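# Stack one keg centred upright on the other keg

## Task

Using the six arms (bases in metres, heading in degrees counter-clockwise from +x: arm1 at x=+0.42 y=+0.46 z=+0.76 heading -98; arm2 at x=+0.01 y=+0.47 z=+0.65 heading -83; arm3 at x=-0.44 y=+0.52 z=+0.67 heading -99; arm4 at x=-0.59 y=-0.23 z=+0.67 heading +59; arm5 at x=+0.02 y=-0.46 z=+0.73 heading +77; arm6 at x=+0.46 y=-0.52 z=+0.70 heading +103), set one keg standing on top of the other, centred over it. The stack must stay put by itself, with no robot supporting it at the end; release the keg and pull the arms away once finished.

## Robot and tools

Setup: six identical i2rt Big YAM arms, named arm1 to arm6, each with six revolute joints, a two-finger gripper and a wrist camera (armN_cam_wrist). A fixed room camera, cam_high, looks down on the scene. With joints 1 and 6 at zero and the hand level and pointing forward, the wrist camera rides on top of the hand and looks toward the fingertips. The hand reaches roughly 1.0 m from the joint1 axis when fully stretched. Loose objects may occasionally get a brief shove from outside.

Frames: one shared scene frame, origin on the floor, +z up. The hand point is midway between the fingertips; the hand's z axis runs along the fingers and the fingers close along its y axis. Base positions and headings are given in the task; the exact foot pose is never printed.

Tool execute_actions: argument actions is a list holding exactly one action object, or empty (empty just reports state and pictures). The action object has one optional key per robot ("arm1" ... "arm6"), each holding {"joints": {...}}. Inside joints, every entry is an absolute target for that joint, not an offset; you may name any subset. Names and ranges: joint1_rad -2.879 to 2.879 rad (rotates the whole arm about its base; positive is counter-clockwise seen from above; zero points the arm along its base heading); joint2_rad 0 to 3.141 (shoulder; zero has the upper arm pointing back roughly level, increasing lifts it up then forward); joint3_rad 0 to 3.019 (elbow; zero is fully folded, increasing opens it); joint4_rad -1.692 to 1.57 (hand pitch; positive tips the fingers up); joint5_rad -1.57 to 1.57 (hand yaw; positive toward the arm's right); joint6_rad -2.094 to 2.094 (hand roll; positive is clockwise viewed from behind the hand); gripper_m 0 to 0.093 metres, the fingertip gap. Tolerances counted as arrived: ±0.045, ±0.14, ±0.09, ±0.055, ±0.03, ±0.035 rad and ±0.003 m respectively. Each finger pad squeezes with at most about 50 to 62 N, weaker on some. All arms in the action start together but finish at different times; one action runs at most 15 s. Joints run at different speeds, so the hand can sweep a wide path between postures. Optional cameras lists which images to return (omitted, null or ["all"] gives every camera; [] gives none); the pictures line lists the returned images in order. Any unknown key, unknown camera or out-of-range number rejects the whole call and nothing moves. A joint or arm left out of an action may keep pushing at its earlier target.

Tool wait: seconds from 0 to 10; commands nothing and returns the same state and images as an empty action. Tool zoom_image: camera name and region [x0, y0, x1, y1] in pixels of that camera's most recent full image, top-left origin, no more than 504 by 504. Wrist images are 616x616 fisheye; cam_high is 504x504. Tool read_manual only returns licence text. Tool finished_scene takes scene, the current scene number; it is final, and the goal must already hold and keep holding. Its result reports success and gives the following task, if any.

Result lines: joint_positions gives actual joint readings. joint_status tells how each commanded motion ended: off_target (stopped short and may still push), contact_stop or time_out (target dropped, holds where it stopped, unless a time_out joint keeps pushing toward a target at most 0.375, 0.375, 0.113, 0.225, 0.075, 0.3 rad away for joints 1 to 6), not_followed (a self/inter-arm collision check blocked the arm's joint targets; a gripper target in the same action still runs, and the blocked targets may be retried later). on_its_own lists what is happening uncommanded; its held at value is the joint's target, not its position. To relieve a joint that keeps pushing, command it to its reported position. A target very close to the current position may not produce motion. A loaded joint left holding will slowly sink.

What to avoid: the arms do not stop on contact and can push hard. Two robots pressing hard together fails everything, and a hard collision may too; the collision check can react late and ignores fingers, gripper housings and wrist cameras. Object-to-robot contact is not counted. Dropping, slipping, slamming or shoving the kegs hurts the result. Holding a load warms motors, even during thinking; a MOTOR HOT warning appears from 85 °C, and at 100 °C the arm goes limp and falls (OVER-TEMPERATURE FAULT, joints marked limit_stop_at_motor_heat; resend the targets afterwards). Some heat persists into later scenes. The simulation keeps running while you think, with the last commands held, so be brief. Fewer robot-motion seconds is better. When done, open the gripper, back away, and make sure no arm supports the top keg.

Each tool is called after "Emit:" as name([rows], argument=value, ...), one row to a line, values as JSON.

## Session

Emit:
execute_actions(actions=[])

Scene clock: 0.00 s.
Motor temperatures (°C, as the motors report them): arm1=[28 28 28 25 28 25] | arm2=[29 26 29 26 26 28] | arm3=[27 27 25 26 25 28] | arm4=[29 28 28 27 30 26] | arm5=[28 28 28 28 27 27] | arm6=[25 27 28 27 29 27]
arm1.joint_positions: joint1_rad=+0.359 joint2_rad=+0.581 joint3_rad=+1.384 joint4_rad=-1.331 joint5_rad=+0.089 joint6_rad=-0.416 gripper_m=+0.094
arm1.joint_status: not commanded
arm1.hand: x=+0.4533 y=+0.2428 z=+1.3099 quat_wxyz=(-0.286, -0.409, -0.763, +0.410) (m; scene frame)
arm2.joint_positions: joint1_rad=-0.251 joint2_rad=+0.631 joint3_rad=+1.454 joint4_rad=-1.469 joint5_rad=-0.154 joint6_rad=+0.295 gripper_m=+0.095
arm2.joint_status: not commanded
arm2.hand: x=+0.0080 y=+0.2617 z=+1.1941 quat_wxyz=(-0.387, -0.730, -0.511, +0.237) (m; scene frame)
arm3.joint_positions: joint1_rad=+0.158 joint2_rad=+0.590 joint3_rad=+1.464 joint4_rad=-1.242 joint5_rad=+0.185 joint6_rad=+0.494 gripper_m=+0.095
arm3.joint_status: not commanded
arm3.hand: x=-0.4725 y=+0.3033 z=+1.2759 quat_wxyz=(-0.444, -0.732, -0.375, +0.356) (m; scene frame)
arm4.joint_positions: joint1_rad=-0.405 joint2_rad=+0.532 joint3_rad=+1.330 joint4_rad=-1.417 joint5_rad=-0.040 joint6_rad=-0.491 gripper_m=+0.094
arm4.joint_status: not commanded
arm4.hand: x=-0.4342 y=-0.1165 z=+1.1792 quat_wxyz=(-0.460, +0.473, -0.750, -0.050) (m; scene frame)
arm5.joint_positions: joint1_rad=+0.310 joint2_rad=+0.600 joint3_rad=+1.455 joint4_rad=-1.187 joint5_rad=+0.258 joint6_rad=+0.099 gripper_m=+0.094
arm5.joint_status: not commanded
arm5.hand: x=+0.0397 y=-0.2333 z=+1.3361 quat_wxyz=(-0.450, +0.516, -0.624, -0.376) (m; scene frame)
arm6.joint_positions: joint1_rad=-0.095 joint2_rad=+0.540 joint3_rad=+1.341 joint4_rad=-1.527 joint5_rad=-0.212 joint6_rad=+0.487 gripper_m=+0.095
arm6.joint_status: not commanded
arm6.hand: x=+0.4040 y=-0.3400 z=+1.1953 quat_wxyz=(-0.097, +0.551, -0.725, -0.402) (m; scene frame)
pictures: arm1_cam_wrist, arm2_cam_wrist, arm3_cam_wrist, arm4_cam_wrist, arm5_cam_wrist, arm6_cam_wrist, cam_high
Images, in order (width x height): arm1_cam_wrist 616x616, arm2_cam_wrist 616x616, arm3_cam_wrist 616x616, arm4_cam_wrist 616x616, arm5_cam_wrist 616x616, arm6_cam_wrist 616x616, cam_high 504x504.

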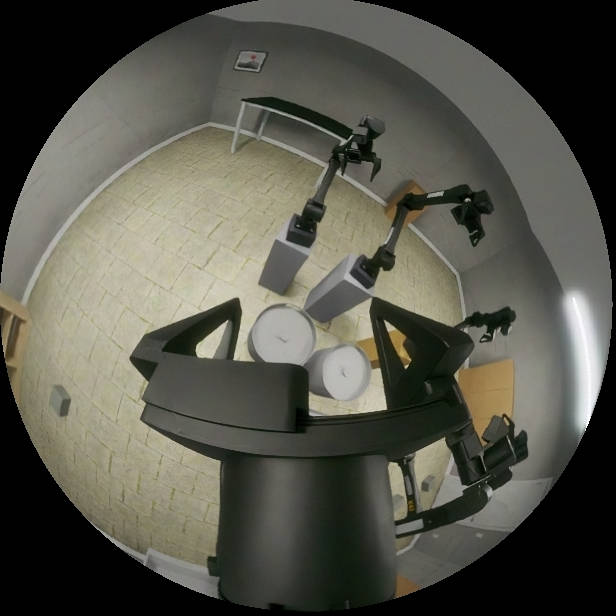

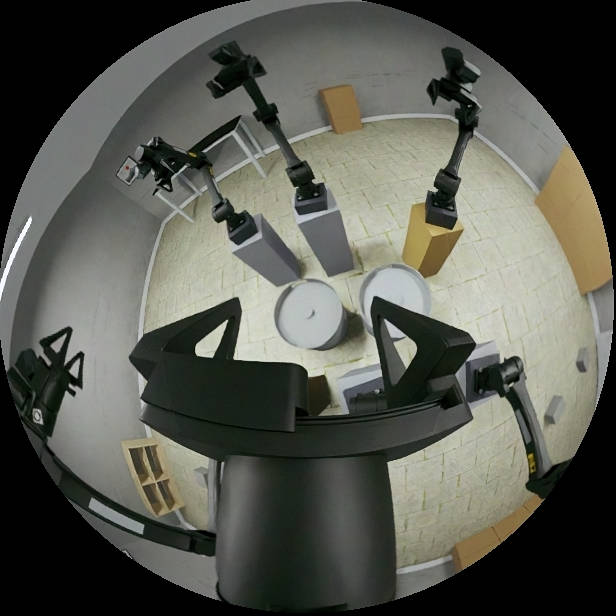

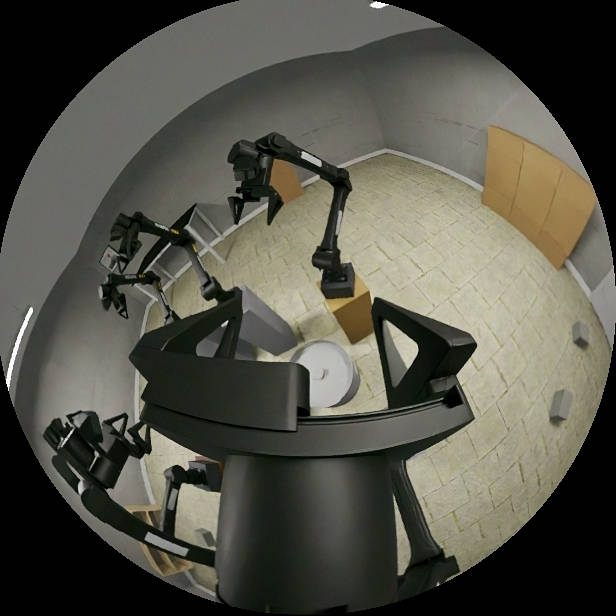

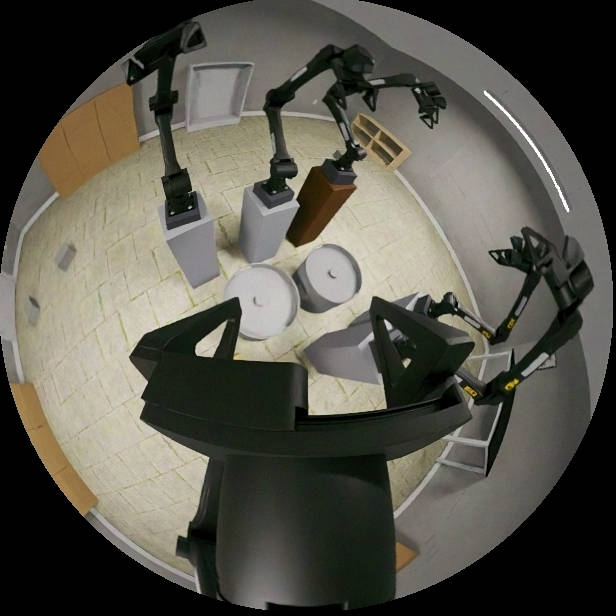

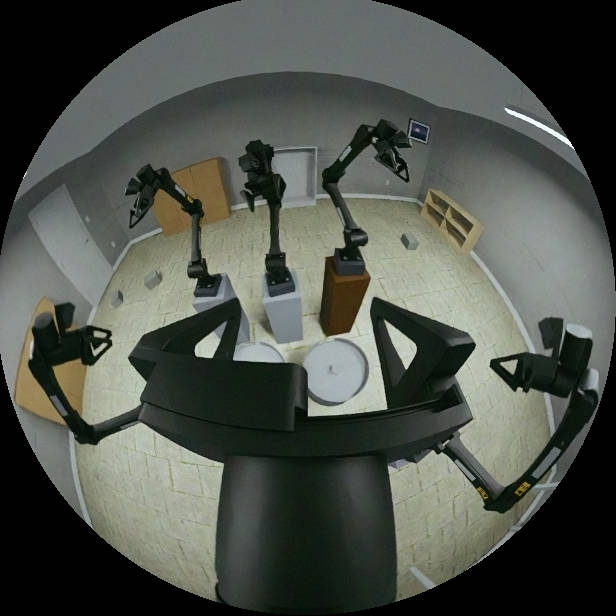

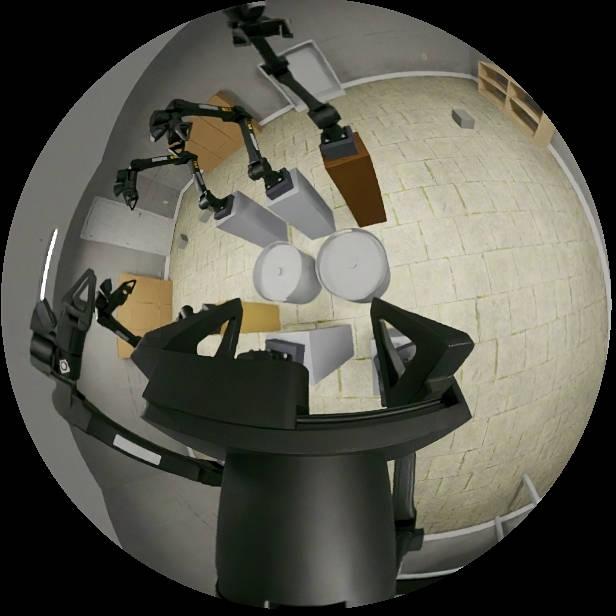

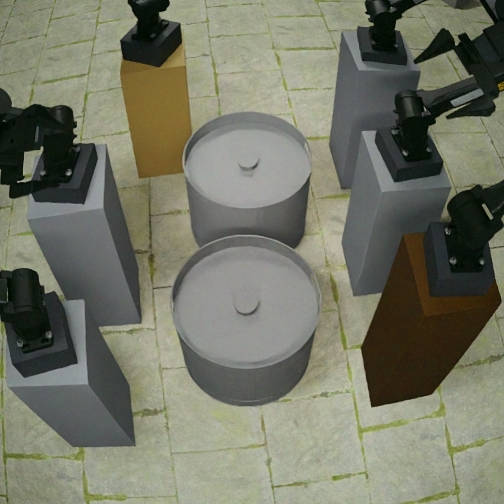

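Emit:
zoom_image(camera="cam_high", region=[150, 90, 350, 420])

Emit:
zoom_image(camera="arm4_cam_wrist", region=[200, 220, 400, 360])

Region (150, 90, 350, 420) of cam_high's 504x504 image, scaled by 1.527, with more detail than that image has; it fills the left 305 columns of this view, and the rest is white.

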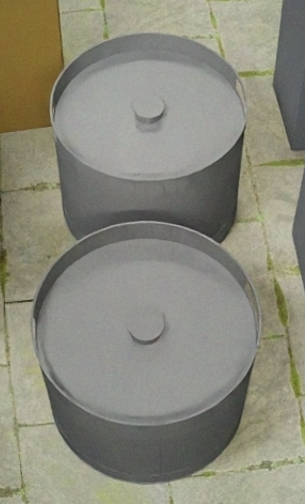

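Region (200, 220, 400, 360) of arm4_cam_wrist's 616x616 image, scaled by 2.520, with more detail than that image has; it fills the top 353 rows of this view, and the rest is white.

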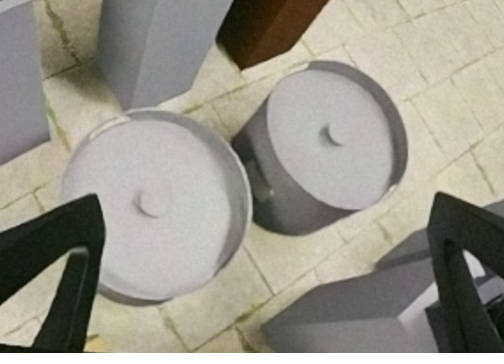

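Emit:
execute_actions([
  {"arm1":{"joints":{"joint1_rad":0.9}},"arm6":{"joints":{"joint1_rad":-0.8}},"arm3":{"joints":{"joint1_rad":-0.8}},"arm2":{"joints":{"joint1_rad":-0.831,"joint2_rad":1.966,"joint3_rad":0.767,"joint4_rad":-0.372,"joint5_rad":0,"joint6_rad":-1.756}},"arm5":{"joints":{"joint1_rad":0.939,"joint2_rad":2.218,"joint3_rad":0.855,"joint4_rad":-0.208,"joint5_rad":0,"joint6_rad":1.759}},"arm4":{"joints":{"joint1_rad":0.335,"joint2_rad":1.94,"joint3_rad":0.431,"joint4_rad":-0.062,"joint5_rad":0,"joint6_rad":-0.21}}},
], cameras=["arm2_cam_wrist","arm4_cam_wrist","arm5_cam_wrist","cam_high"])

Scene clock: 43.50 s.
Motor temperatures (°C, as the motors report them): arm1=[28 28 34 25 28 25] | arm2=[29 27 34 26 26 28] | arm3=[27 27 30 27 25 28] | arm4=[29 28 32 27 30 26] | arm5=[28 28 32 28 27 27] | arm6=[25 27 32 27 29 27]
arm1.joint_positions: joint1_rad=+0.894 joint2_rad=+0.581 joint3_rad=+1.384 joint4_rad=-1.331 joint5_rad=+0.089 joint6_rad=-0.416 gripper_m=+0.094
arm1.joint_status: all done
arm1.hand: x=+0.5598 y=+0.2899 z=+1.3097 quat_wxyz=(-0.384, -0.193, -0.845, +0.320) (m; scene frame)
arm2.joint_positions: joint1_rad=-0.834 joint2_rad=+1.962 joint3_rad=+0.764 joint4_rad=-0.386 joint5_rad=+0.000 joint6_rad=-1.740 gripper_m=+0.095
arm2.joint_status: all done
arm2.hand: x=-0.2292 y=+0.1933 z=+0.5056 quat_wxyz=(-0.004, -0.269, -0.963, -0.003) (m; scene frame)
arm3.joint_positions: joint1_rad=-0.794 joint2_rad=+0.590 joint3_rad=+1.464 joint4_rad=-1.242 joint5_rad=+0.186 joint6_rad=+0.494 gripper_m=+0.095
arm3.joint_status: all done
arm3.hand: x=-0.6351 y=+0.4212 z=+1.2760 quat_wxyz=(-0.232, -0.822, +0.002, +0.520) (m; scene frame)
arm4.joint_positions: joint1_rad=+0.334 joint2_rad=+1.941 joint3_rad=+0.430 joint4_rad=-0.072 joint5_rad=+0.000 joint6_rad=-0.226 gripper_m=+0.094
arm4.joint_status: all done
arm4.hand: x=-0.5378 y=+0.0079 z=+0.5000 quat_wxyz=(+0.001, +0.711, -0.703, +0.000) (m; scene frame)
arm5.joint_positions: joint1_rad=+0.946 joint2_rad=+2.208 joint3_rad=+0.853 joint4_rad=-0.218 joint5_rad=+0.002 joint6_rad=+1.749 gripper_m=+0.094
arm5.joint_status: all done
arm5.hand: x=-0.2325 y=-0.1728 z=+0.4998 quat_wxyz=(-0.005, +0.271, -0.963, +0.000) (m; scene frame)
arm6.joint_positions: joint1_rad=-0.794 joint2_rad=+0.540 joint3_rad=+1.341 joint4_rad=-1.527 joint5_rad=-0.212 joint6_rad=+0.487 gripper_m=+0.095
arm6.joint_status: all done
arm6.hand: x=+0.5289 y=-0.3434 z=+1.1949 quat_wxyz=(-0.232, +0.271, -0.870, -0.341) (m; scene frame)
pictures: arm2_cam_wrist, arm4_cam_wrist, arm5_cam_wrist, cam_high
Images, in order (width x height): arm2_cam_wrist 616x616, arm4_cam_wrist 616x616, arm5_cam_wrist 616x616, cam_high 504x504.

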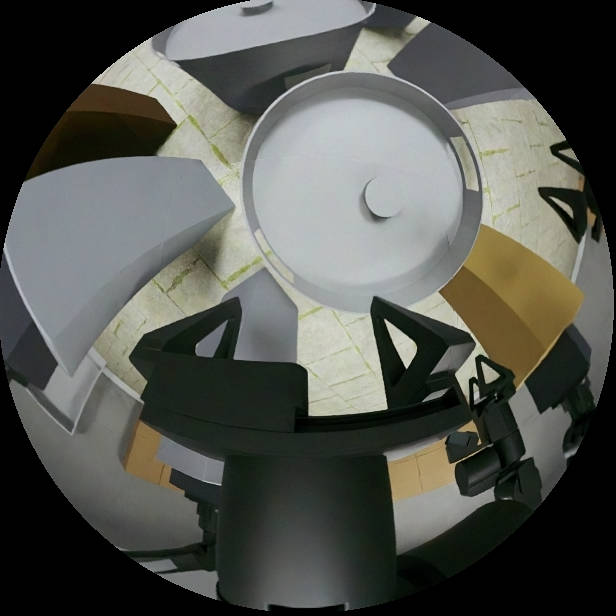

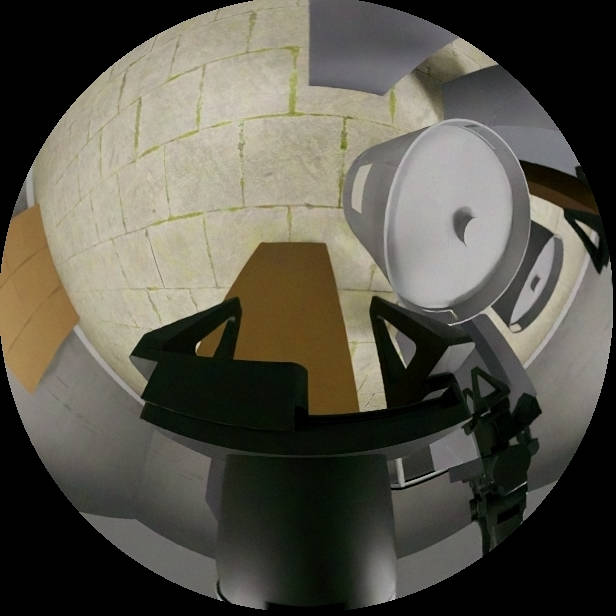

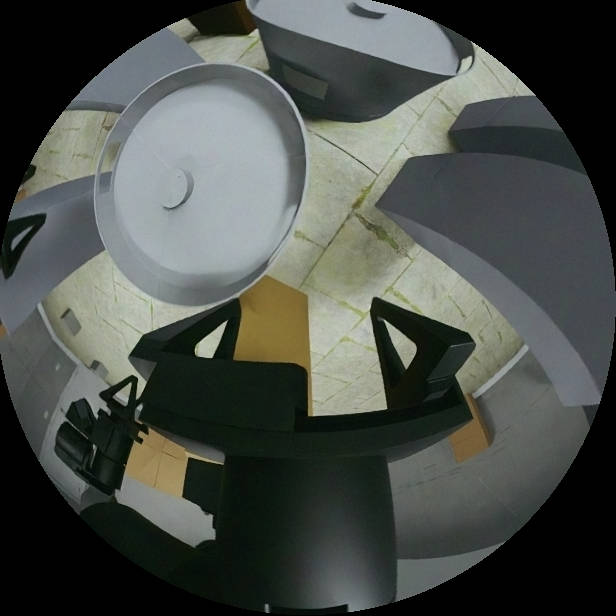

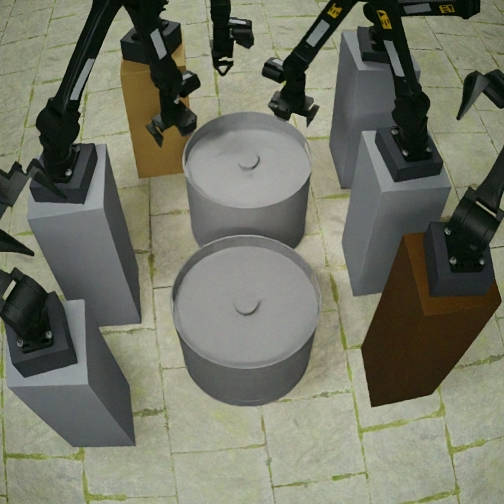

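Emit:
execute_actions([
  {"arm2":{"joints":{"joint1_rad":-0.658,"joint2_rad":2.261,"joint3_rad":0.611,"joint4_rad":0.085,"joint6_rad":-1.583,"gripper_m":0.07}},"arm5":{"joints":{"joint1_rad":0.555,"joint2_rad":2.509,"joint3_rad":0.986,"joint4_rad":-0.04,"joint6_rad":1.206,"gripper_m":0.07}},"arm4":{"joints":{"joint1_rad":0.03,"joint2_rad":2.325,"joint3_rad":0.747,"joint4_rad":0.012,"joint6_rad":-0.511,"gripper_m":0.07}}},
], cameras=["arm2_cam_wrist","arm4_cam_wrist","arm5_cam_wrist","cam_high"])

Scene clock: 64.67 s.
Motor temperatures (°C, as the motors report them): arm1=[28 28 35 25 28 25] | arm2=[29 27 31 26 26 28] | arm3=[27 27 30 27 25 28] | arm4=[29 29 29 27 30 26] | arm5=[28 29 30 28 27 27] | arm6=[25 27 32 27 29 27]
arm1.joint_positions: joint1_rad=+0.894 joint2_rad=+0.581 joint3_rad=+1.384 joint4_rad=-1.331 joint5_rad=+0.089 joint6_rad=-0.416 gripper_m=+0.094
arm1.joint_status: not commanded
arm1.hand: x=+0.5598 y=+0.2899 z=+1.3097 quat_wxyz=(-0.384, -0.193, -0.845, +0.320) (m; scene frame)
arm2.joint_positions: joint1_rad=-0.651 joint2_rad=+2.274 joint3_rad=+0.607 joint4_rad=+0.071 joint5_rad=+0.000 joint6_rad=-1.598 gripper_m=+0.070
arm2.joint_status: all done
arm2.hand: x=-0.1296 y=+0.2311 z=+0.4015 quat_wxyz=(-0.005, -0.249, -0.968, -0.009) (m; scene frame)
arm3.joint_positions: joint1_rad=-0.794 joint2_rad=+0.590 joint3_rad=+1.464 joint4_rad=-1.242 joint5_rad=+0.186 joint6_rad=+0.494 gripper_m=+0.095
arm3.joint_status: not commanded
arm3.hand: x=-0.6351 y=+0.4212 z=+1.2760 quat_wxyz=(-0.232, -0.822, +0.002, +0.520) (m; scene frame)
arm4.joint_positions: joint1_rad=+0.022 joint2_rad=+2.333 joint3_rad=+0.747 joint4_rad=+0.009 joint5_rad=+0.000 joint6_rad=-0.495 gripper_m=+0.070
arm4.joint_status: all done
arm4.hand: x=-0.4258 y=+0.0538 z=+0.3985 quat_wxyz=(-0.002, +0.696, -0.718, -0.003) (m; scene frame)
arm5.joint_positions: joint1_rad=+0.553 joint2_rad=+2.503 joint3_rad=+0.982 joint4_rad=-0.044 joint5_rad=+0.002 joint6_rad=+1.217 gripper_m=+0.070
arm5.joint_status: all done
arm5.hand: x=-0.1038 y=-0.0938 z=+0.3996 quat_wxyz=(-0.004, +0.337, -0.941, -0.003) (m; scene frame)
arm6.joint_positions: joint1_rad=-0.794 joint2_rad=+0.540 joint3_rad=+1.341 joint4_rad=-1.527 joint5_rad=-0.212 joint6_rad=+0.487 gripper_m=+0.095
arm6.joint_status: not commanded
arm6.hand: x=+0.5289 y=-0.3434 z=+1.1949 quat_wxyz=(-0.232, +0.271, -0.870, -0.341) (m; scene frame)
pictures: arm2_cam_wrist, arm4_cam_wrist, arm5_cam_wrist, cam_high
Images, in order (width x height): arm2_cam_wrist 616x616, arm4_cam_wrist 616x616, arm5_cam_wrist 616x616, cam_high 504x504.

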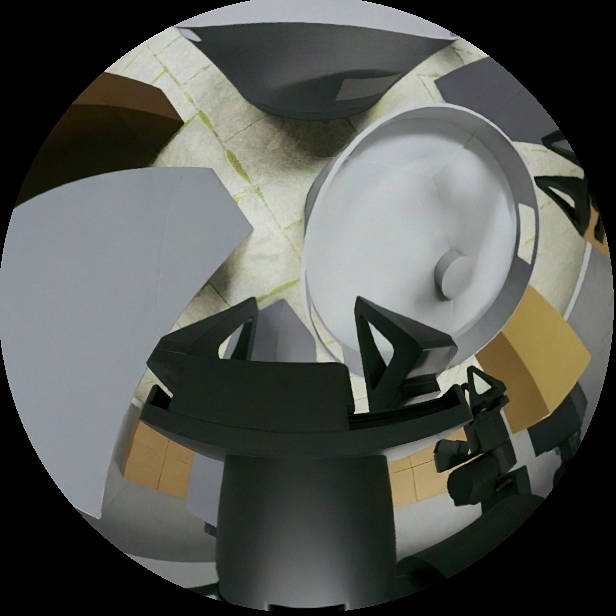

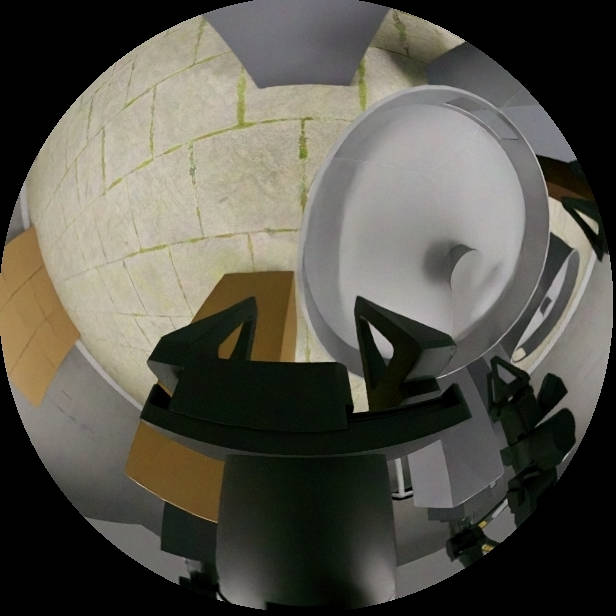

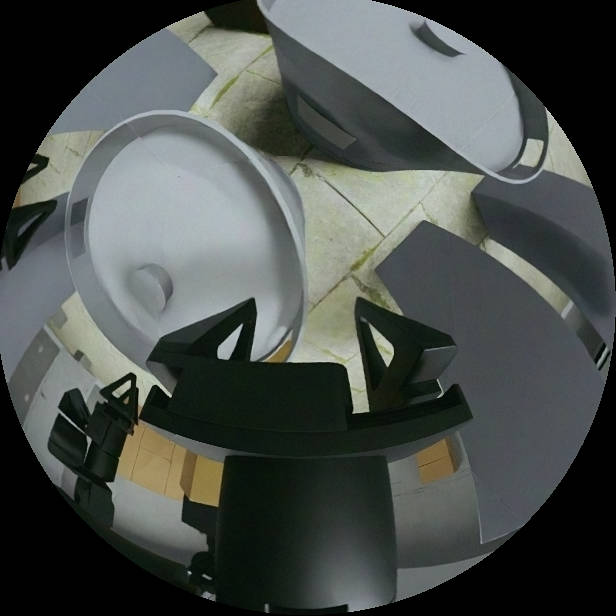

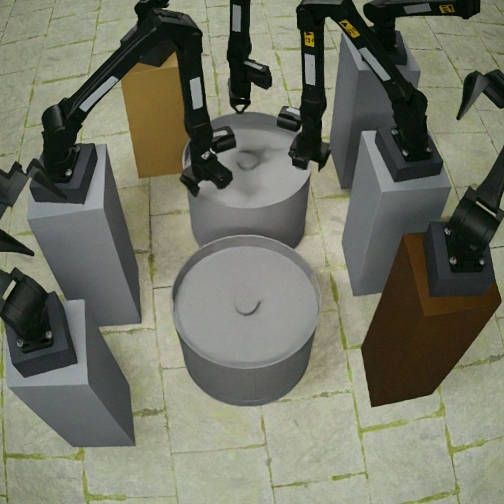

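Emit:
execute_actions([
  {"arm2":{"joints":{"joint2_rad":2.545,"joint3_rad":0.746,"joint4_rad":0.245}},"arm5":{"joints":{"joint2_rad":2.744,"joint3_rad":1.144,"joint4_rad":0.033}},"arm4":{"joints":{"joint2_rad":2.583,"joint3_rad":0.879,"joint4_rad":0.136}}},
], cameras=["arm2_cam_wrist","arm4_cam_wrist","arm5_cam_wrist"])

Scene clock: 71.93 s.
Motor temperatures (°C, as the motors report them): arm1=[28 28 35 25 28 25] | arm2=[29 27 31 26 26 28] | arm3=[27 27 30 27 25 28] | arm4=[29 29 29 27 30 26] | arm5=[28 29 30 28 27 27] | arm6=[25 27 33 27 29 27]
arm1.joint_positions: joint1_rad=+0.894 joint2_rad=+0.581 joint3_rad=+1.384 joint4_rad=-1.331 joint5_rad=+0.089 joint6_rad=-0.416 gripper_m=+0.094
arm1.joint_status: not commanded
arm1.hand: x=+0.5598 y=+0.2899 z=+1.3097 quat_wxyz=(-0.384, -0.193, -0.845, +0.320) (m; scene frame)
arm2.joint_positions: joint1_rad=-0.651 joint2_rad=+2.508 joint3_rad=+0.764 joint4_rad=+0.251 joint5_rad=+0.000 joint6_rad=-1.593 gripper_m=+0.070
arm2.joint_status: all done
arm2.hand: x=-0.1524 y=+0.1917 z=+0.3307 quat_wxyz=(+0.010, -0.251, -0.967, +0.040) (m; scene frame)
arm3.joint_positions: joint1_rad=-0.794 joint2_rad=+0.590 joint3_rad=+1.464 joint4_rad=-1.242 joint5_rad=+0.186 joint6_rad=+0.494 gripper_m=+0.095
arm3.joint_status: not commanded
arm3.hand: x=-0.6351 y=+0.4212 z=+1.2760 quat_wxyz=(-0.232, -0.822, +0.002, +0.520) (m; scene frame)
arm4.joint_positions: joint1_rad=+0.024 joint2_rad=+2.593 joint3_rad=+0.878 joint4_rad=+0.134 joint5_rad=+0.001 joint6_rad=-0.498 gripper_m=+0.070
arm4.joint_status: all done
arm4.hand: x=-0.4268 y=+0.0528 z=+0.3149 quat_wxyz=(+0.000, +0.697, -0.717, -0.001) (m; scene frame)
arm5.joint_positions: joint1_rad=+0.563 joint2_rad=+2.678 joint3_rad=+1.172 joint4_rad=+0.046 joint5_rad=-0.004 joint6_rad=+1.208 gripper_m=+0.070
arm5.joint_status: all done
arm5.hand: x=-0.1269 y=-0.0423 z=+0.3387 quat_wxyz=(-0.002, +0.346, -0.937, -0.056) (m; scene frame)
arm6.joint_positions: joint1_rad=-0.794 joint2_rad=+0.540 joint3_rad=+1.341 joint4_rad=-1.527 joint5_rad=-0.212 joint6_rad=+0.487 gripper_m=+0.095
arm6.joint_status: not commanded
arm6.hand: x=+0.5289 y=-0.3434 z=+1.1949 quat_wxyz=(-0.232, +0.271, -0.870, -0.341) (m; scene frame)
pictures: arm2_cam_wrist, arm4_cam_wrist, arm5_cam_wrist
Images, in order (width x height): arm2_cam_wrist 616x616, arm4_cam_wrist 616x616, arm5_cam_wrist 616x616.

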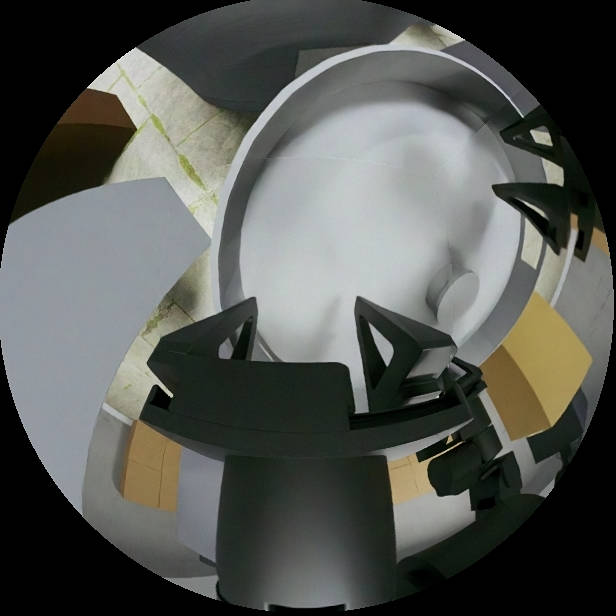

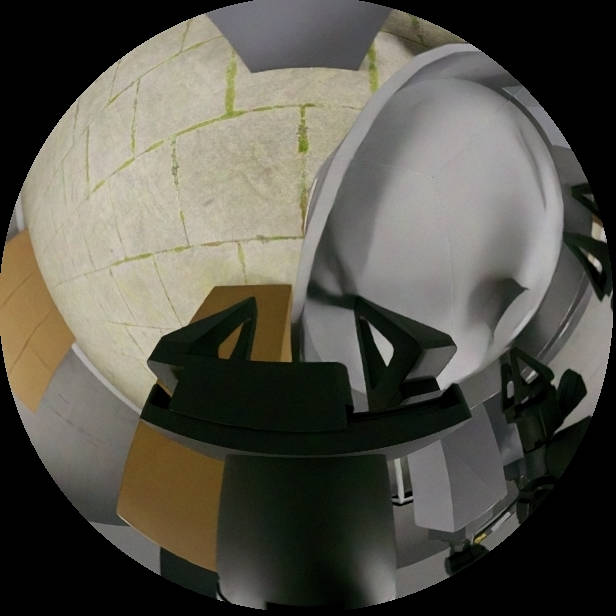

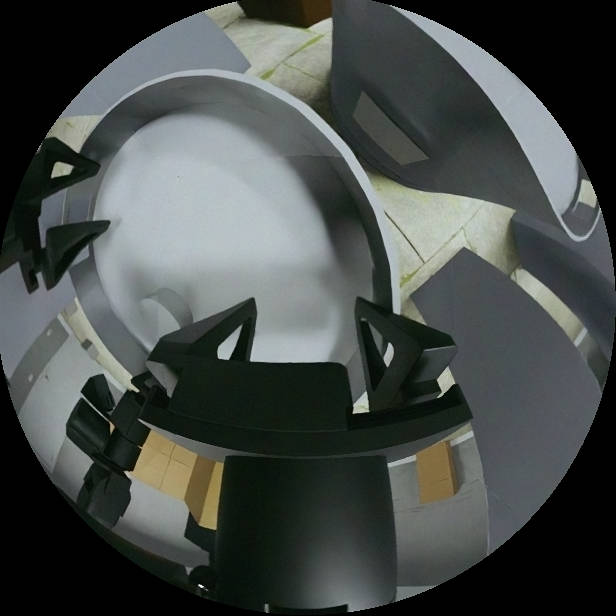

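Emit:
execute_actions([
  {"arm2":{"joints":{"joint2_rad":2.40}}},
], cameras=[])

Emit:
execute_actions([
  {"arm2":{"joints":{"joint2_rad":2.37,"joint3_rad":0.655,"joint4_rad":0.145,"gripper_m":0.093}}},
], cameras=[])

Emit:
execute_actions([
  {"arm5":{"joints":{"joint2_rad":2.6}}},
], cameras=[])

Emit:
execute_actions([
  {"arm5":{"joints":{"joint2_rad":2.58,"joint3_rad":1.035,"joint4_rad":-0.02,"gripper_m":0.093}}},
], cameras=["arm2_cam_wrist","arm5_cam_wrist"])

Scene clock: 79.77 s.
Motor temperatures (°C, as the motors report them): arm1=[28 28 35 25 28 25] | arm2=[29 28 31 26 26 28] | arm3=[27 27 31 27 25 28] | arm4=[29 30 29 27 30 26] | arm5=[28 29 29 28 27 27] | arm6=[25 27 33 27 29 27]
arm1.joint_positions: joint1_rad=+0.894 joint2_rad=+0.581 joint3_rad=+1.384 joint4_rad=-1.331 joint5_rad=+0.089 joint6_rad=-0.416 gripper_m=+0.094
arm1.joint_status: not commanded
arm1.hand: x=+0.5598 y=+0.2899 z=+1.3097 quat_wxyz=(-0.384, -0.193, -0.845, +0.320) (m; scene frame)
arm2.joint_positions: joint1_rad=-0.651 joint2_rad=+2.410 joint3_rad=+0.749 joint4_rad=+0.251 joint5_rad=+0.000 joint6_rad=-1.593 gripper_m=+0.070
arm2.joint_status: all done
arm2.hand: x=-0.1694 y=+0.1631 z=+0.3623 quat_wxyz=(+0.021, -0.251, -0.965, +0.080) (m; scene frame)
arm3.joint_positions: joint1_rad=-0.794 joint2_rad=+0.590 joint3_rad=+1.464 joint4_rad=-1.242 joint5_rad=+0.186 joint6_rad=+0.494 gripper_m=+0.095
arm3.joint_status: not commanded
arm3.hand: x=-0.6351 y=+0.4212 z=+1.2760 quat_wxyz=(-0.232, -0.822, +0.002, +0.520) (m; scene frame)
arm4.joint_positions: joint1_rad=+0.024 joint2_rad=+2.593 joint3_rad=+0.878 joint4_rad=+0.134 joint5_rad=+0.001 joint6_rad=-0.498 gripper_m=+0.070
arm4.joint_status: not commanded
arm4.hand: x=-0.4268 y=+0.0528 z=+0.3149 quat_wxyz=(+0.000, +0.697, -0.717, -0.001) (m; scene frame)
arm5.joint_positions: joint1_rad=+0.563 joint2_rad=+2.678 joint3_rad=+1.172 joint4_rad=+0.046 joint5_rad=-0.004 joint6_rad=+1.208 gripper_m=+0.070
arm5.joint_status: not commanded
arm5.hand: x=-0.1269 y=-0.0423 z=+0.3387 quat_wxyz=(-0.002, +0.346, -0.937, -0.056) (m; scene frame)
arm6.joint_positions: joint1_rad=-0.794 joint2_rad=+0.540 joint3_rad=+1.341 joint4_rad=-1.527 joint5_rad=-0.212 joint6_rad=+0.487 gripper_m=+0.095
arm6.joint_status: not commanded
arm6.hand: x=+0.5289 y=-0.3434 z=+1.1949 quat_wxyz=(-0.232, +0.271, -0.870, -0.341) (m; scene frame)
pictures: none
No camera images: the call's "cameras" was empty. Leave "cameras" out to get every camera's image.

Scene clock: 80.70 s.
Motor temperatures (°C, as the motors report them): arm1=[28 28 35 25 28 25] | arm2=[29 28 30 26 26 28] | arm3=[27 27 31 27 25 28] | arm4=[29 30 29 27 30 26] | arm5=[28 29 29 28 27 27] | arm6=[25 27 33 27 29 27]
arm1.joint_positions: joint1_rad=+0.894 joint2_rad=+0.581 joint3_rad=+1.384 joint4_rad=-1.331 joint5_rad=+0.089 joint6_rad=-0.416 gripper_m=+0.094
arm1.joint_status: not commanded
arm1.hand: x=+0.5598 y=+0.2899 z=+1.3097 quat_wxyz=(-0.384, -0.193, -0.845, +0.320) (m; scene frame)
arm2.joint_positions: joint1_rad=-0.651 joint2_rad=+2.389 joint3_rad=+0.651 joint4_rad=+0.154 joint5_rad=+0.000 joint6_rad=-1.593 gripper_m=+0.093
arm2.joint_status: all done
arm2.hand: x=-0.1309 y=+0.2287 z=+0.3692 quat_wxyz=(-0.003, -0.251, -0.968, -0.003) (m; scene frame)
arm3.joint_positions: joint1_rad=-0.794 joint2_rad=+0.590 joint3_rad=+1.464 joint4_rad=-1.242 joint5_rad=+0.186 joint6_rad=+0.494 gripper_m=+0.095
arm3.joint_status: not commanded
arm3.hand: x=-0.6351 y=+0.4212 z=+1.2760 quat_wxyz=(-0.232, -0.822, +0.002, +0.520) (m; scene frame)
arm4.joint_positions: joint1_rad=+0.024 joint2_rad=+2.593 joint3_rad=+0.878 joint4_rad=+0.134 joint5_rad=+0.001 joint6_rad=-0.498 gripper_m=+0.070
arm4.joint_status: not commanded
arm4.hand: x=-0.4268 y=+0.0528 z=+0.3149 quat_wxyz=(+0.000, +0.697, -0.717, -0.001) (m; scene frame)
arm5.joint_positions: joint1_rad=+0.563 joint2_rad=+2.678 joint3_rad=+1.172 joint4_rad=+0.046 joint5_rad=-0.004 joint6_rad=+1.208 gripper_m=+0.070
arm5.joint_status: not commanded
arm5.hand: x=-0.1269 y=-0.0423 z=+0.3387 quat_wxyz=(-0.002, +0.346, -0.937, -0.056) (m; scene frame)
arm6.joint_positions: joint1_rad=-0.794 joint2_rad=+0.540 joint3_rad=+1.341 joint4_rad=-1.527 joint5_rad=-0.212 joint6_rad=+0.487 gripper_m=+0.095
arm6.joint_status: not commanded
arm6.hand: x=+0.5289 y=-0.3434 z=+1.1949 quat_wxyz=(-0.232, +0.271, -0.870, -0.341) (m; scene frame)
pictures: none
No camera images: the call's "cameras" was empty. Leave "cameras" out to get every camera's image.

Scene clock: 81.60 s.
Motor temperatures (°C, as the motors report them): arm1=[28 28 35 25 28 25] | arm2=[29 28 30 26 26 28] | arm3=[27 27 31 27 25 28] | arm4=[29 30 29 27 30 26] | arm5=[28 29 29 28 27 27] | arm6=[25 27 33 27 29 27]
arm1.joint_positions: joint1_rad=+0.894 joint2_rad=+0.581 joint3_rad=+1.384 joint4_rad=-1.331 joint5_rad=+0.089 joint6_rad=-0.416 gripper_m=+0.094
arm1.joint_status: not commanded
arm1.hand: x=+0.5598 y=+0.2899 z=+1.3097 quat_wxyz=(-0.384, -0.193, -0.845, +0.320) (m; scene frame)
arm2.joint_positions: joint1_rad=-0.651 joint2_rad=+2.389 joint3_rad=+0.651 joint4_rad=+0.154 joint5_rad=+0.000 joint6_rad=-1.593 gripper_m=+0.093
arm2.joint_status: not commanded
arm2.hand: x=-0.1309 y=+0.2287 z=+0.3692 quat_wxyz=(-0.003, -0.251, -0.968, -0.003) (m; scene frame)
arm3.joint_positions: joint1_rad=-0.794 joint2_rad=+0.590 joint3_rad=+1.464 joint4_rad=-1.242 joint5_rad=+0.186 joint6_rad=+0.494 gripper_m=+0.095
arm3.joint_status: not commanded
arm3.hand: x=-0.6351 y=+0.4212 z=+1.2760 quat_wxyz=(-0.232, -0.822, +0.002, +0.520) (m; scene frame)
arm4.joint_positions: joint1_rad=+0.024 joint2_rad=+2.593 joint3_rad=+0.878 joint4_rad=+0.134 joint5_rad=+0.001 joint6_rad=-0.498 gripper_m=+0.070
arm4.joint_status: not commanded
arm4.hand: x=-0.4268 y=+0.0528 z=+0.3149 quat_wxyz=(+0.000, +0.697, -0.717, -0.001) (m; scene frame)
arm5.joint_positions: joint1_rad=+0.563 joint2_rad=+2.603 joint3_rad=+1.143 joint4_rad=+0.040 joint5_rad=-0.004 joint6_rad=+1.208 gripper_m=+0.070
arm5.joint_status: all done
arm5.hand: x=-0.1332 y=-0.0250 z=+0.3689 quat_wxyz=(-0.002, +0.345, -0.935, -0.076) (m; scene frame)
arm6.joint_positions: joint1_rad=-0.794 joint2_rad=+0.540 joint3_rad=+1.341 joint4_rad=-1.527 joint5_rad=-0.212 joint6_rad=+0.487 gripper_m=+0.095
arm6.joint_status: not commanded
arm6.hand: x=+0.5289 y=-0.3434 z=+1.1949 quat_wxyz=(-0.232, +0.271, -0.870, -0.341) (m; scene frame)
pictures: none
No camera images: the call's "cameras" was empty. Leave "cameras" out to get every camera's image.

Scene clock: 82.50 s.
Motor temperatures (°C, as the motors report them): arm1=[28 28 35 25 28 25] | arm2=[29 28 30 26 26 28] | arm3=[27 27 31 27 25 28] | arm4=[29 30 29 27 30 26] | arm5=[28 29 29 28 27 27] | arm6=[25 27 33 27 29 27]
arm1.joint_positions: joint1_rad=+0.894 joint2_rad=+0.581 joint3_rad=+1.384 joint4_rad=-1.331 joint5_rad=+0.089 joint6_rad=-0.416 gripper_m=+0.094
arm1.joint_status: not commanded
arm1.hand: x=+0.5598 y=+0.2899 z=+1.3097 quat_wxyz=(-0.384, -0.193, -0.845, +0.320) (m; scene frame)
arm2.joint_positions: joint1_rad=-0.651 joint2_rad=+2.389 joint3_rad=+0.651 joint4_rad=+0.154 joint5_rad=+0.000 joint6_rad=-1.593 gripper_m=+0.093
arm2.joint_status: not commanded
arm2.hand: x=-0.1309 y=+0.2287 z=+0.3692 quat_wxyz=(-0.003, -0.251, -0.968, -0.003) (m; scene frame)
arm3.joint_positions: joint1_rad=-0.794 joint2_rad=+0.590 joint3_rad=+1.464 joint4_rad=-1.242 joint5_rad=+0.186 joint6_rad=+0.494 gripper_m=+0.095
arm3.joint_status: not commanded
arm3.hand: x=-0.6351 y=+0.4212 z=+1.2760 quat_wxyz=(-0.232, -0.822, +0.002, +0.520) (m; scene frame)
arm4.joint_positions: joint1_rad=+0.024 joint2_rad=+2.593 joint3_rad=+0.878 joint4_rad=+0.134 joint5_rad=+0.001 joint6_rad=-0.498 gripper_m=+0.070
arm4.joint_status: not commanded
arm4.hand: x=-0.4268 y=+0.0528 z=+0.3149 quat_wxyz=(+0.000, +0.697, -0.717, -0.001) (m; scene frame)
arm5.joint_positions: joint1_rad=+0.562 joint2_rad=+2.570 joint3_rad=+1.030 joint4_rad=-0.015 joint5_rad=-0.004 joint6_rad=+1.207 gripper_m=+0.093
arm5.joint_status: all done
arm5.hand: x=-0.1100 y=-0.0893 z=+0.3757 quat_wxyz=(-0.001, +0.346, -0.938, -0.008) (m; scene frame)
arm6.joint_positions: joint1_rad=-0.794 joint2_rad=+0.540 joint3_rad=+1.341 joint4_rad=-1.527 joint5_rad=-0.212 joint6_rad=+0.487 gripper_m=+0.095
arm6.joint_status: not commanded
arm6.hand: x=+0.5289 y=-0.3434 z=+1.1949 quat_wxyz=(-0.232, +0.271, -0.870, -0.341) (m; scene frame)
pictures: arm2_cam_wrist, arm5_cam_wrist
Images, in order (width x height): arm2_cam_wrist 616x616, arm5_cam_wrist 616x616.

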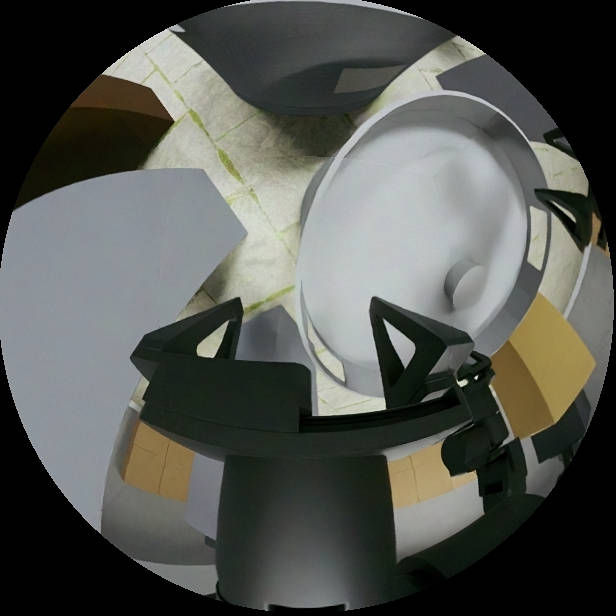

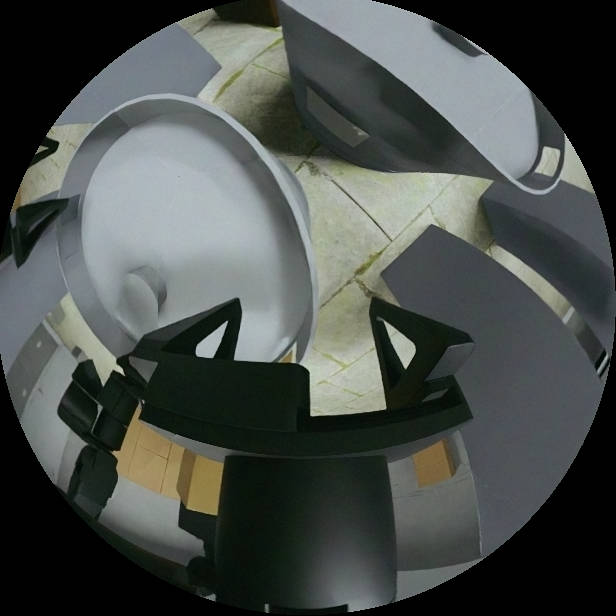

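Emit:
execute_actions([
  {"arm2":{"joints":{"joint2_rad":2.45,"joint3_rad":0.685,"joint4_rad":0.19}},"arm5":{"joints":{"joint2_rad":2.665,"joint3_rad":1.075,"joint4_rad":0.0}}},
], cameras=[])

Emit:
execute_actions([
  {"arm2":{"joints":{"joint2_rad":2.525,"joint3_rad":0.737,"joint4_rad":0.235}},"arm5":{"joints":{"joint2_rad":2.735,"joint3_rad":1.135,"joint4_rad":0.028}}},
], cameras=["arm2_cam_wrist","arm5_cam_wrist"])

Scene clock: 87.33 s.
Motor temperatures (°C, as the motors report them): arm1=[28 28 35 25 28 25] | arm2=[29 28 30 26 26 28] | arm3=[27 27 31 27 25 28] | arm4=[29 30 29 27 30 26] | arm5=[28 29 29 28 27 27] | arm6=[25 27 33 27 29 27]
arm1.joint_positions: joint1_rad=+0.894 joint2_rad=+0.581 joint3_rad=+1.384 joint4_rad=-1.331 joint5_rad=+0.089 joint6_rad=-0.416 gripper_m=+0.094
arm1.joint_status: not commanded
arm1.hand: x=+0.5598 y=+0.2899 z=+1.3097 quat_wxyz=(-0.384, -0.193, -0.845, +0.320) (m; scene frame)
arm2.joint_positions: joint1_rad=-0.651 joint2_rad=+2.438 joint3_rad=+0.685 joint4_rad=+0.179 joint5_rad=+0.000 joint6_rad=-1.593 gripper_m=+0.093
arm2.joint_status: all done
arm2.hand: x=-0.1342 y=+0.2230 z=+0.3544 quat_wxyz=(-0.001, -0.251, -0.968, +0.002) (m; scene frame)
arm3.joint_positions: joint1_rad=-0.794 joint2_rad=+0.590 joint3_rad=+1.464 joint4_rad=-1.242 joint5_rad=+0.186 joint6_rad=+0.494 gripper_m=+0.095
arm3.joint_status: not commanded
arm3.hand: x=-0.6351 y=+0.4212 z=+1.2760 quat_wxyz=(-0.232, -0.822, +0.002, +0.520) (m; scene frame)
arm4.joint_positions: joint1_rad=+0.024 joint2_rad=+2.593 joint3_rad=+0.878 joint4_rad=+0.134 joint5_rad=+0.001 joint6_rad=-0.498 gripper_m=+0.070
arm4.joint_status: not commanded
arm4.hand: x=-0.4268 y=+0.0528 z=+0.3149 quat_wxyz=(+0.000, +0.697, -0.717, -0.001) (m; scene frame)
arm5.joint_positions: joint1_rad=+0.562 joint2_rad=+2.647 joint3_rad=+1.075 joint4_rad=-0.006 joint5_rad=-0.004 joint6_rad=+1.207 gripper_m=+0.093
arm5.joint_status: all done
arm5.hand: x=-0.1074 y=-0.0960 z=+0.3479 quat_wxyz=(-0.001, +0.346, -0.938, +0.003) (m; scene frame)
arm6.joint_positions: joint1_rad=-0.794 joint2_rad=+0.540 joint3_rad=+1.341 joint4_rad=-1.527 joint5_rad=-0.212 joint6_rad=+0.487 gripper_m=+0.095
arm6.joint_status: not commanded
arm6.hand: x=+0.5289 y=-0.3434 z=+1.1949 quat_wxyz=(-0.232, +0.271, -0.870, -0.341) (m; scene frame)
pictures: none
No camera images: the call's "cameras" was empty. Leave "cameras" out to get every camera's image.

Scene clock: 88.10 s.
Motor temperatures (°C, as the motors report them): arm1=[28 28 35 25 28 25] | arm2=[29 28 30 26 26 28] | arm3=[27 27 31 27 25 28] | arm4=[29 30 29 27 30 26] | arm5=[28 29 29 28 27 27] | arm6=[25 27 33 27 29 27]
arm1.joint_positions: joint1_rad=+0.894 joint2_rad=+0.581 joint3_rad=+1.384 joint4_rad=-1.331 joint5_rad=+0.089 joint6_rad=-0.416 gripper_m=+0.094
arm1.joint_status: not commanded
arm1.hand: x=+0.5598 y=+0.2899 z=+1.3097 quat_wxyz=(-0.384, -0.193, -0.845, +0.320) (m; scene frame)
arm2.joint_positions: joint1_rad=-0.651 joint2_rad=+2.514 joint3_rad=+0.736 joint4_rad=+0.223 joint5_rad=+0.000 joint6_rad=-1.593 gripper_m=+0.093
arm2.joint_status: all done
arm2.hand: x=-0.1390 y=+0.2146 z=+0.3304 quat_wxyz=(+0.001, -0.251, -0.968, +0.011) (m; scene frame)
arm3.joint_positions: joint1_rad=-0.794 joint2_rad=+0.590 joint3_rad=+1.464 joint4_rad=-1.242 joint5_rad=+0.186 joint6_rad=+0.494 gripper_m=+0.095
arm3.joint_status: not commanded
arm3.hand: x=-0.6351 y=+0.4212 z=+1.2760 quat_wxyz=(-0.232, -0.822, +0.002, +0.520) (m; scene frame)
arm4.joint_positions: joint1_rad=+0.024 joint2_rad=+2.593 joint3_rad=+0.878 joint4_rad=+0.134 joint5_rad=+0.001 joint6_rad=-0.498 gripper_m=+0.070
arm4.joint_status: not commanded
arm4.hand: x=-0.4268 y=+0.0528 z=+0.3149 quat_wxyz=(+0.000, +0.697, -0.717, -0.001) (m; scene frame)
arm5.joint_positions: joint1_rad=+0.562 joint2_rad=+2.712 joint3_rad=+1.135 joint4_rad=+0.021 joint5_rad=-0.004 joint6_rad=+1.207 gripper_m=+0.093
arm5.joint_status: all done
arm5.hand: x=-0.1106 y=-0.0864 z=+0.3237 quat_wxyz=(-0.001, +0.346, -0.938, -0.007) (m; scene frame)
arm6.joint_positions: joint1_rad=-0.794 joint2_rad=+0.540 joint3_rad=+1.341 joint4_rad=-1.527 joint5_rad=-0.212 joint6_rad=+0.487 gripper_m=+0.095
arm6.joint_status: not commanded
arm6.hand: x=+0.5289 y=-0.3434 z=+1.1949 quat_wxyz=(-0.232, +0.271, -0.870, -0.341) (m; scene frame)
pictures: arm2_cam_wrist, arm5_cam_wrist
Images, in order (width x height): arm2_cam_wrist 616x616, arm5_cam_wrist 616x616.

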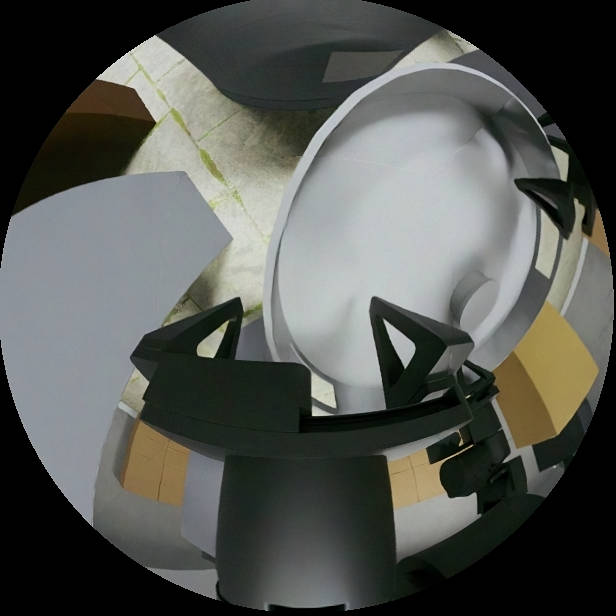

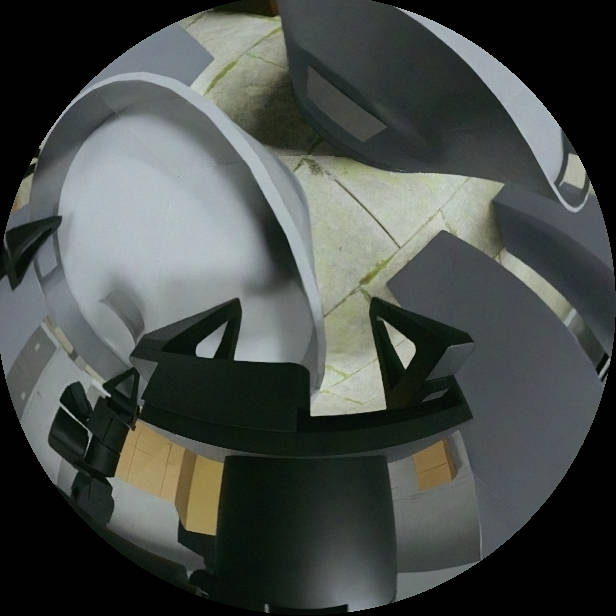

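Emit:
execute_actions([
  {"arm2":{"joints":{"joint2_rad":2.58,"joint3_rad":0.75,"joint4_rad":0.25,"gripper_m":0.06}},"arm5":{"joints":{"joint2_rad":2.755,"gripper_m":0.05}},"arm4":{"joints":{"gripper_m":0.04}}},
], cameras=["arm2_cam_wrist","arm5_cam_wrist","arm4_cam_wrist"])

Scene clock: 91.50 s.
Motor temperatures (°C, as the motors report them): arm1=[28 28 35 25 28 25] | arm2=[29 28 30 26 26 28] | arm3=[27 27 31 27 25 28] | arm4=[29 30 29 27 30 26] | arm5=[28 30 29 28 27 27] | arm6=[25 27 33 27 29 27]
arm1.joint_positions: joint1_rad=+0.894 joint2_rad=+0.581 joint3_rad=+1.384 joint4_rad=-1.331 joint5_rad=+0.089 joint6_rad=-0.416 gripper_m=+0.094
arm1.joint_status: not commanded
arm1.hand: x=+0.5598 y=+0.2899 z=+1.3097 quat_wxyz=(-0.384, -0.193, -0.845, +0.320) (m; scene frame)
arm2.joint_positions: joint1_rad=-0.651 joint2_rad=+2.571 joint3_rad=+0.746 joint4_rad=+0.238 joint5_rad=+0.000 joint6_rad=-1.593 gripper_m=+0.060
arm2.joint_status: all done
arm2.hand: x=-0.1307 y=+0.2286 z=+0.3145 quat_wxyz=(-0.003, -0.251, -0.968, -0.004) (m; scene frame)
arm3.joint_positions: joint1_rad=-0.794 joint2_rad=+0.590 joint3_rad=+1.464 joint4_rad=-1.242 joint5_rad=+0.186 joint6_rad=+0.494 gripper_m=+0.095
arm3.joint_status: not commanded
arm3.hand: x=-0.6351 y=+0.4212 z=+1.2760 quat_wxyz=(-0.232, -0.822, +0.002, +0.520) (m; scene frame)
arm4.joint_positions: joint1_rad=+0.024 joint2_rad=+2.593 joint3_rad=+0.878 joint4_rad=+0.134 joint5_rad=+0.001 joint6_rad=-0.498 gripper_m=+0.040
arm4.joint_status: all done
arm4.hand: x=-0.4268 y=+0.0528 z=+0.3149 quat_wxyz=(+0.000, +0.697, -0.717, -0.001) (m; scene frame)
arm5.joint_positions: joint1_rad=+0.562 joint2_rad=+2.729 joint3_rad=+1.135 joint4_rad=+0.021 joint5_rad=-0.004 joint6_rad=+1.207 gripper_m=+0.050
arm5.joint_status: all done
arm5.hand: x=-0.1076 y=-0.0947 z=+0.3177 quat_wxyz=(-0.001, +0.346, -0.938, +0.001) (m; scene frame)
arm6.joint_positions: joint1_rad=-0.794 joint2_rad=+0.540 joint3_rad=+1.341 joint4_rad=-1.527 joint5_rad=-0.212 joint6_rad=+0.487 gripper_m=+0.095
arm6.joint_status: not commanded
arm6.hand: x=+0.5289 y=-0.3434 z=+1.1949 quat_wxyz=(-0.232, +0.271, -0.870, -0.341) (m; scene frame)
pictures: arm2_cam_wrist, arm4_cam_wrist, arm5_cam_wrist
Images, in order (width x height): arm2_cam_wrist 616x616, arm4_cam_wrist 616x616, arm5_cam_wrist 616x616.

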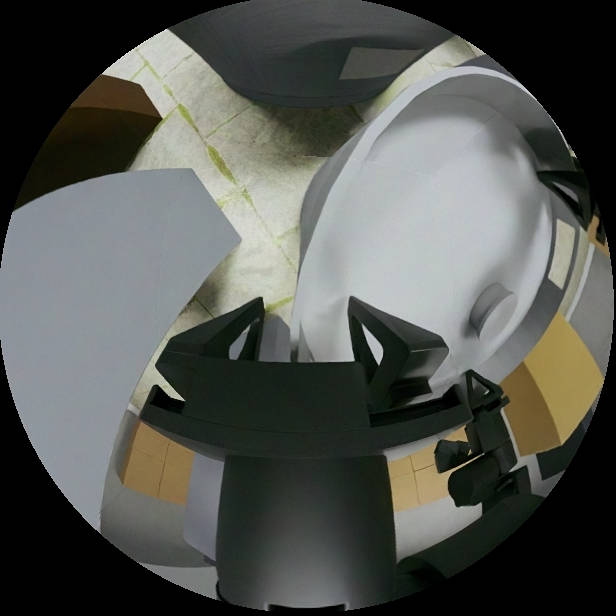

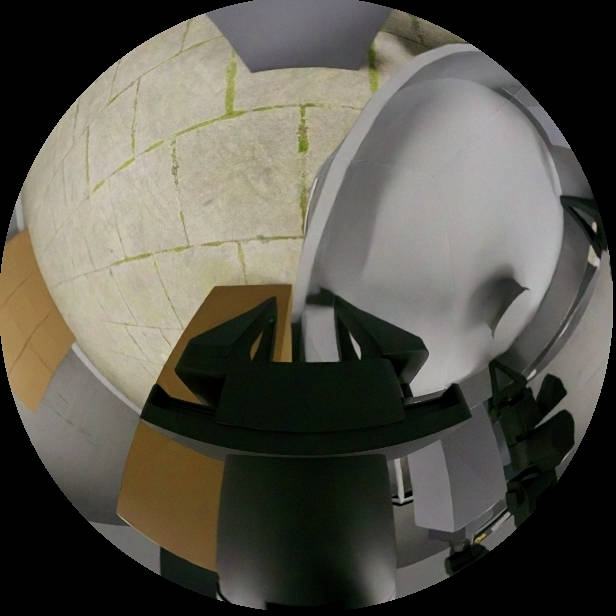

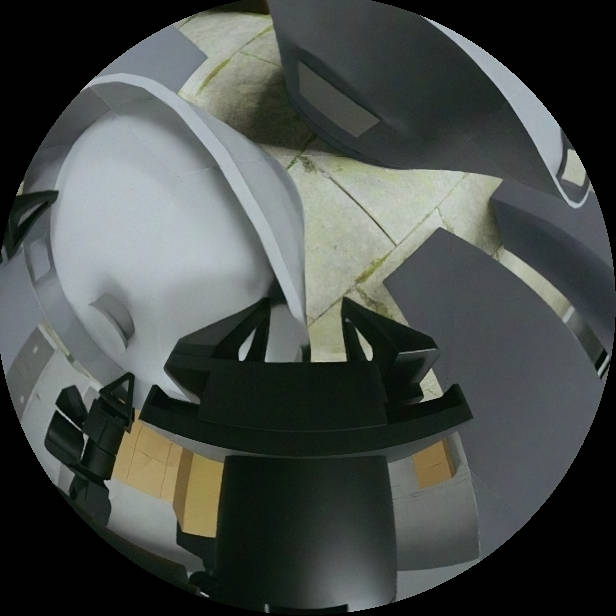

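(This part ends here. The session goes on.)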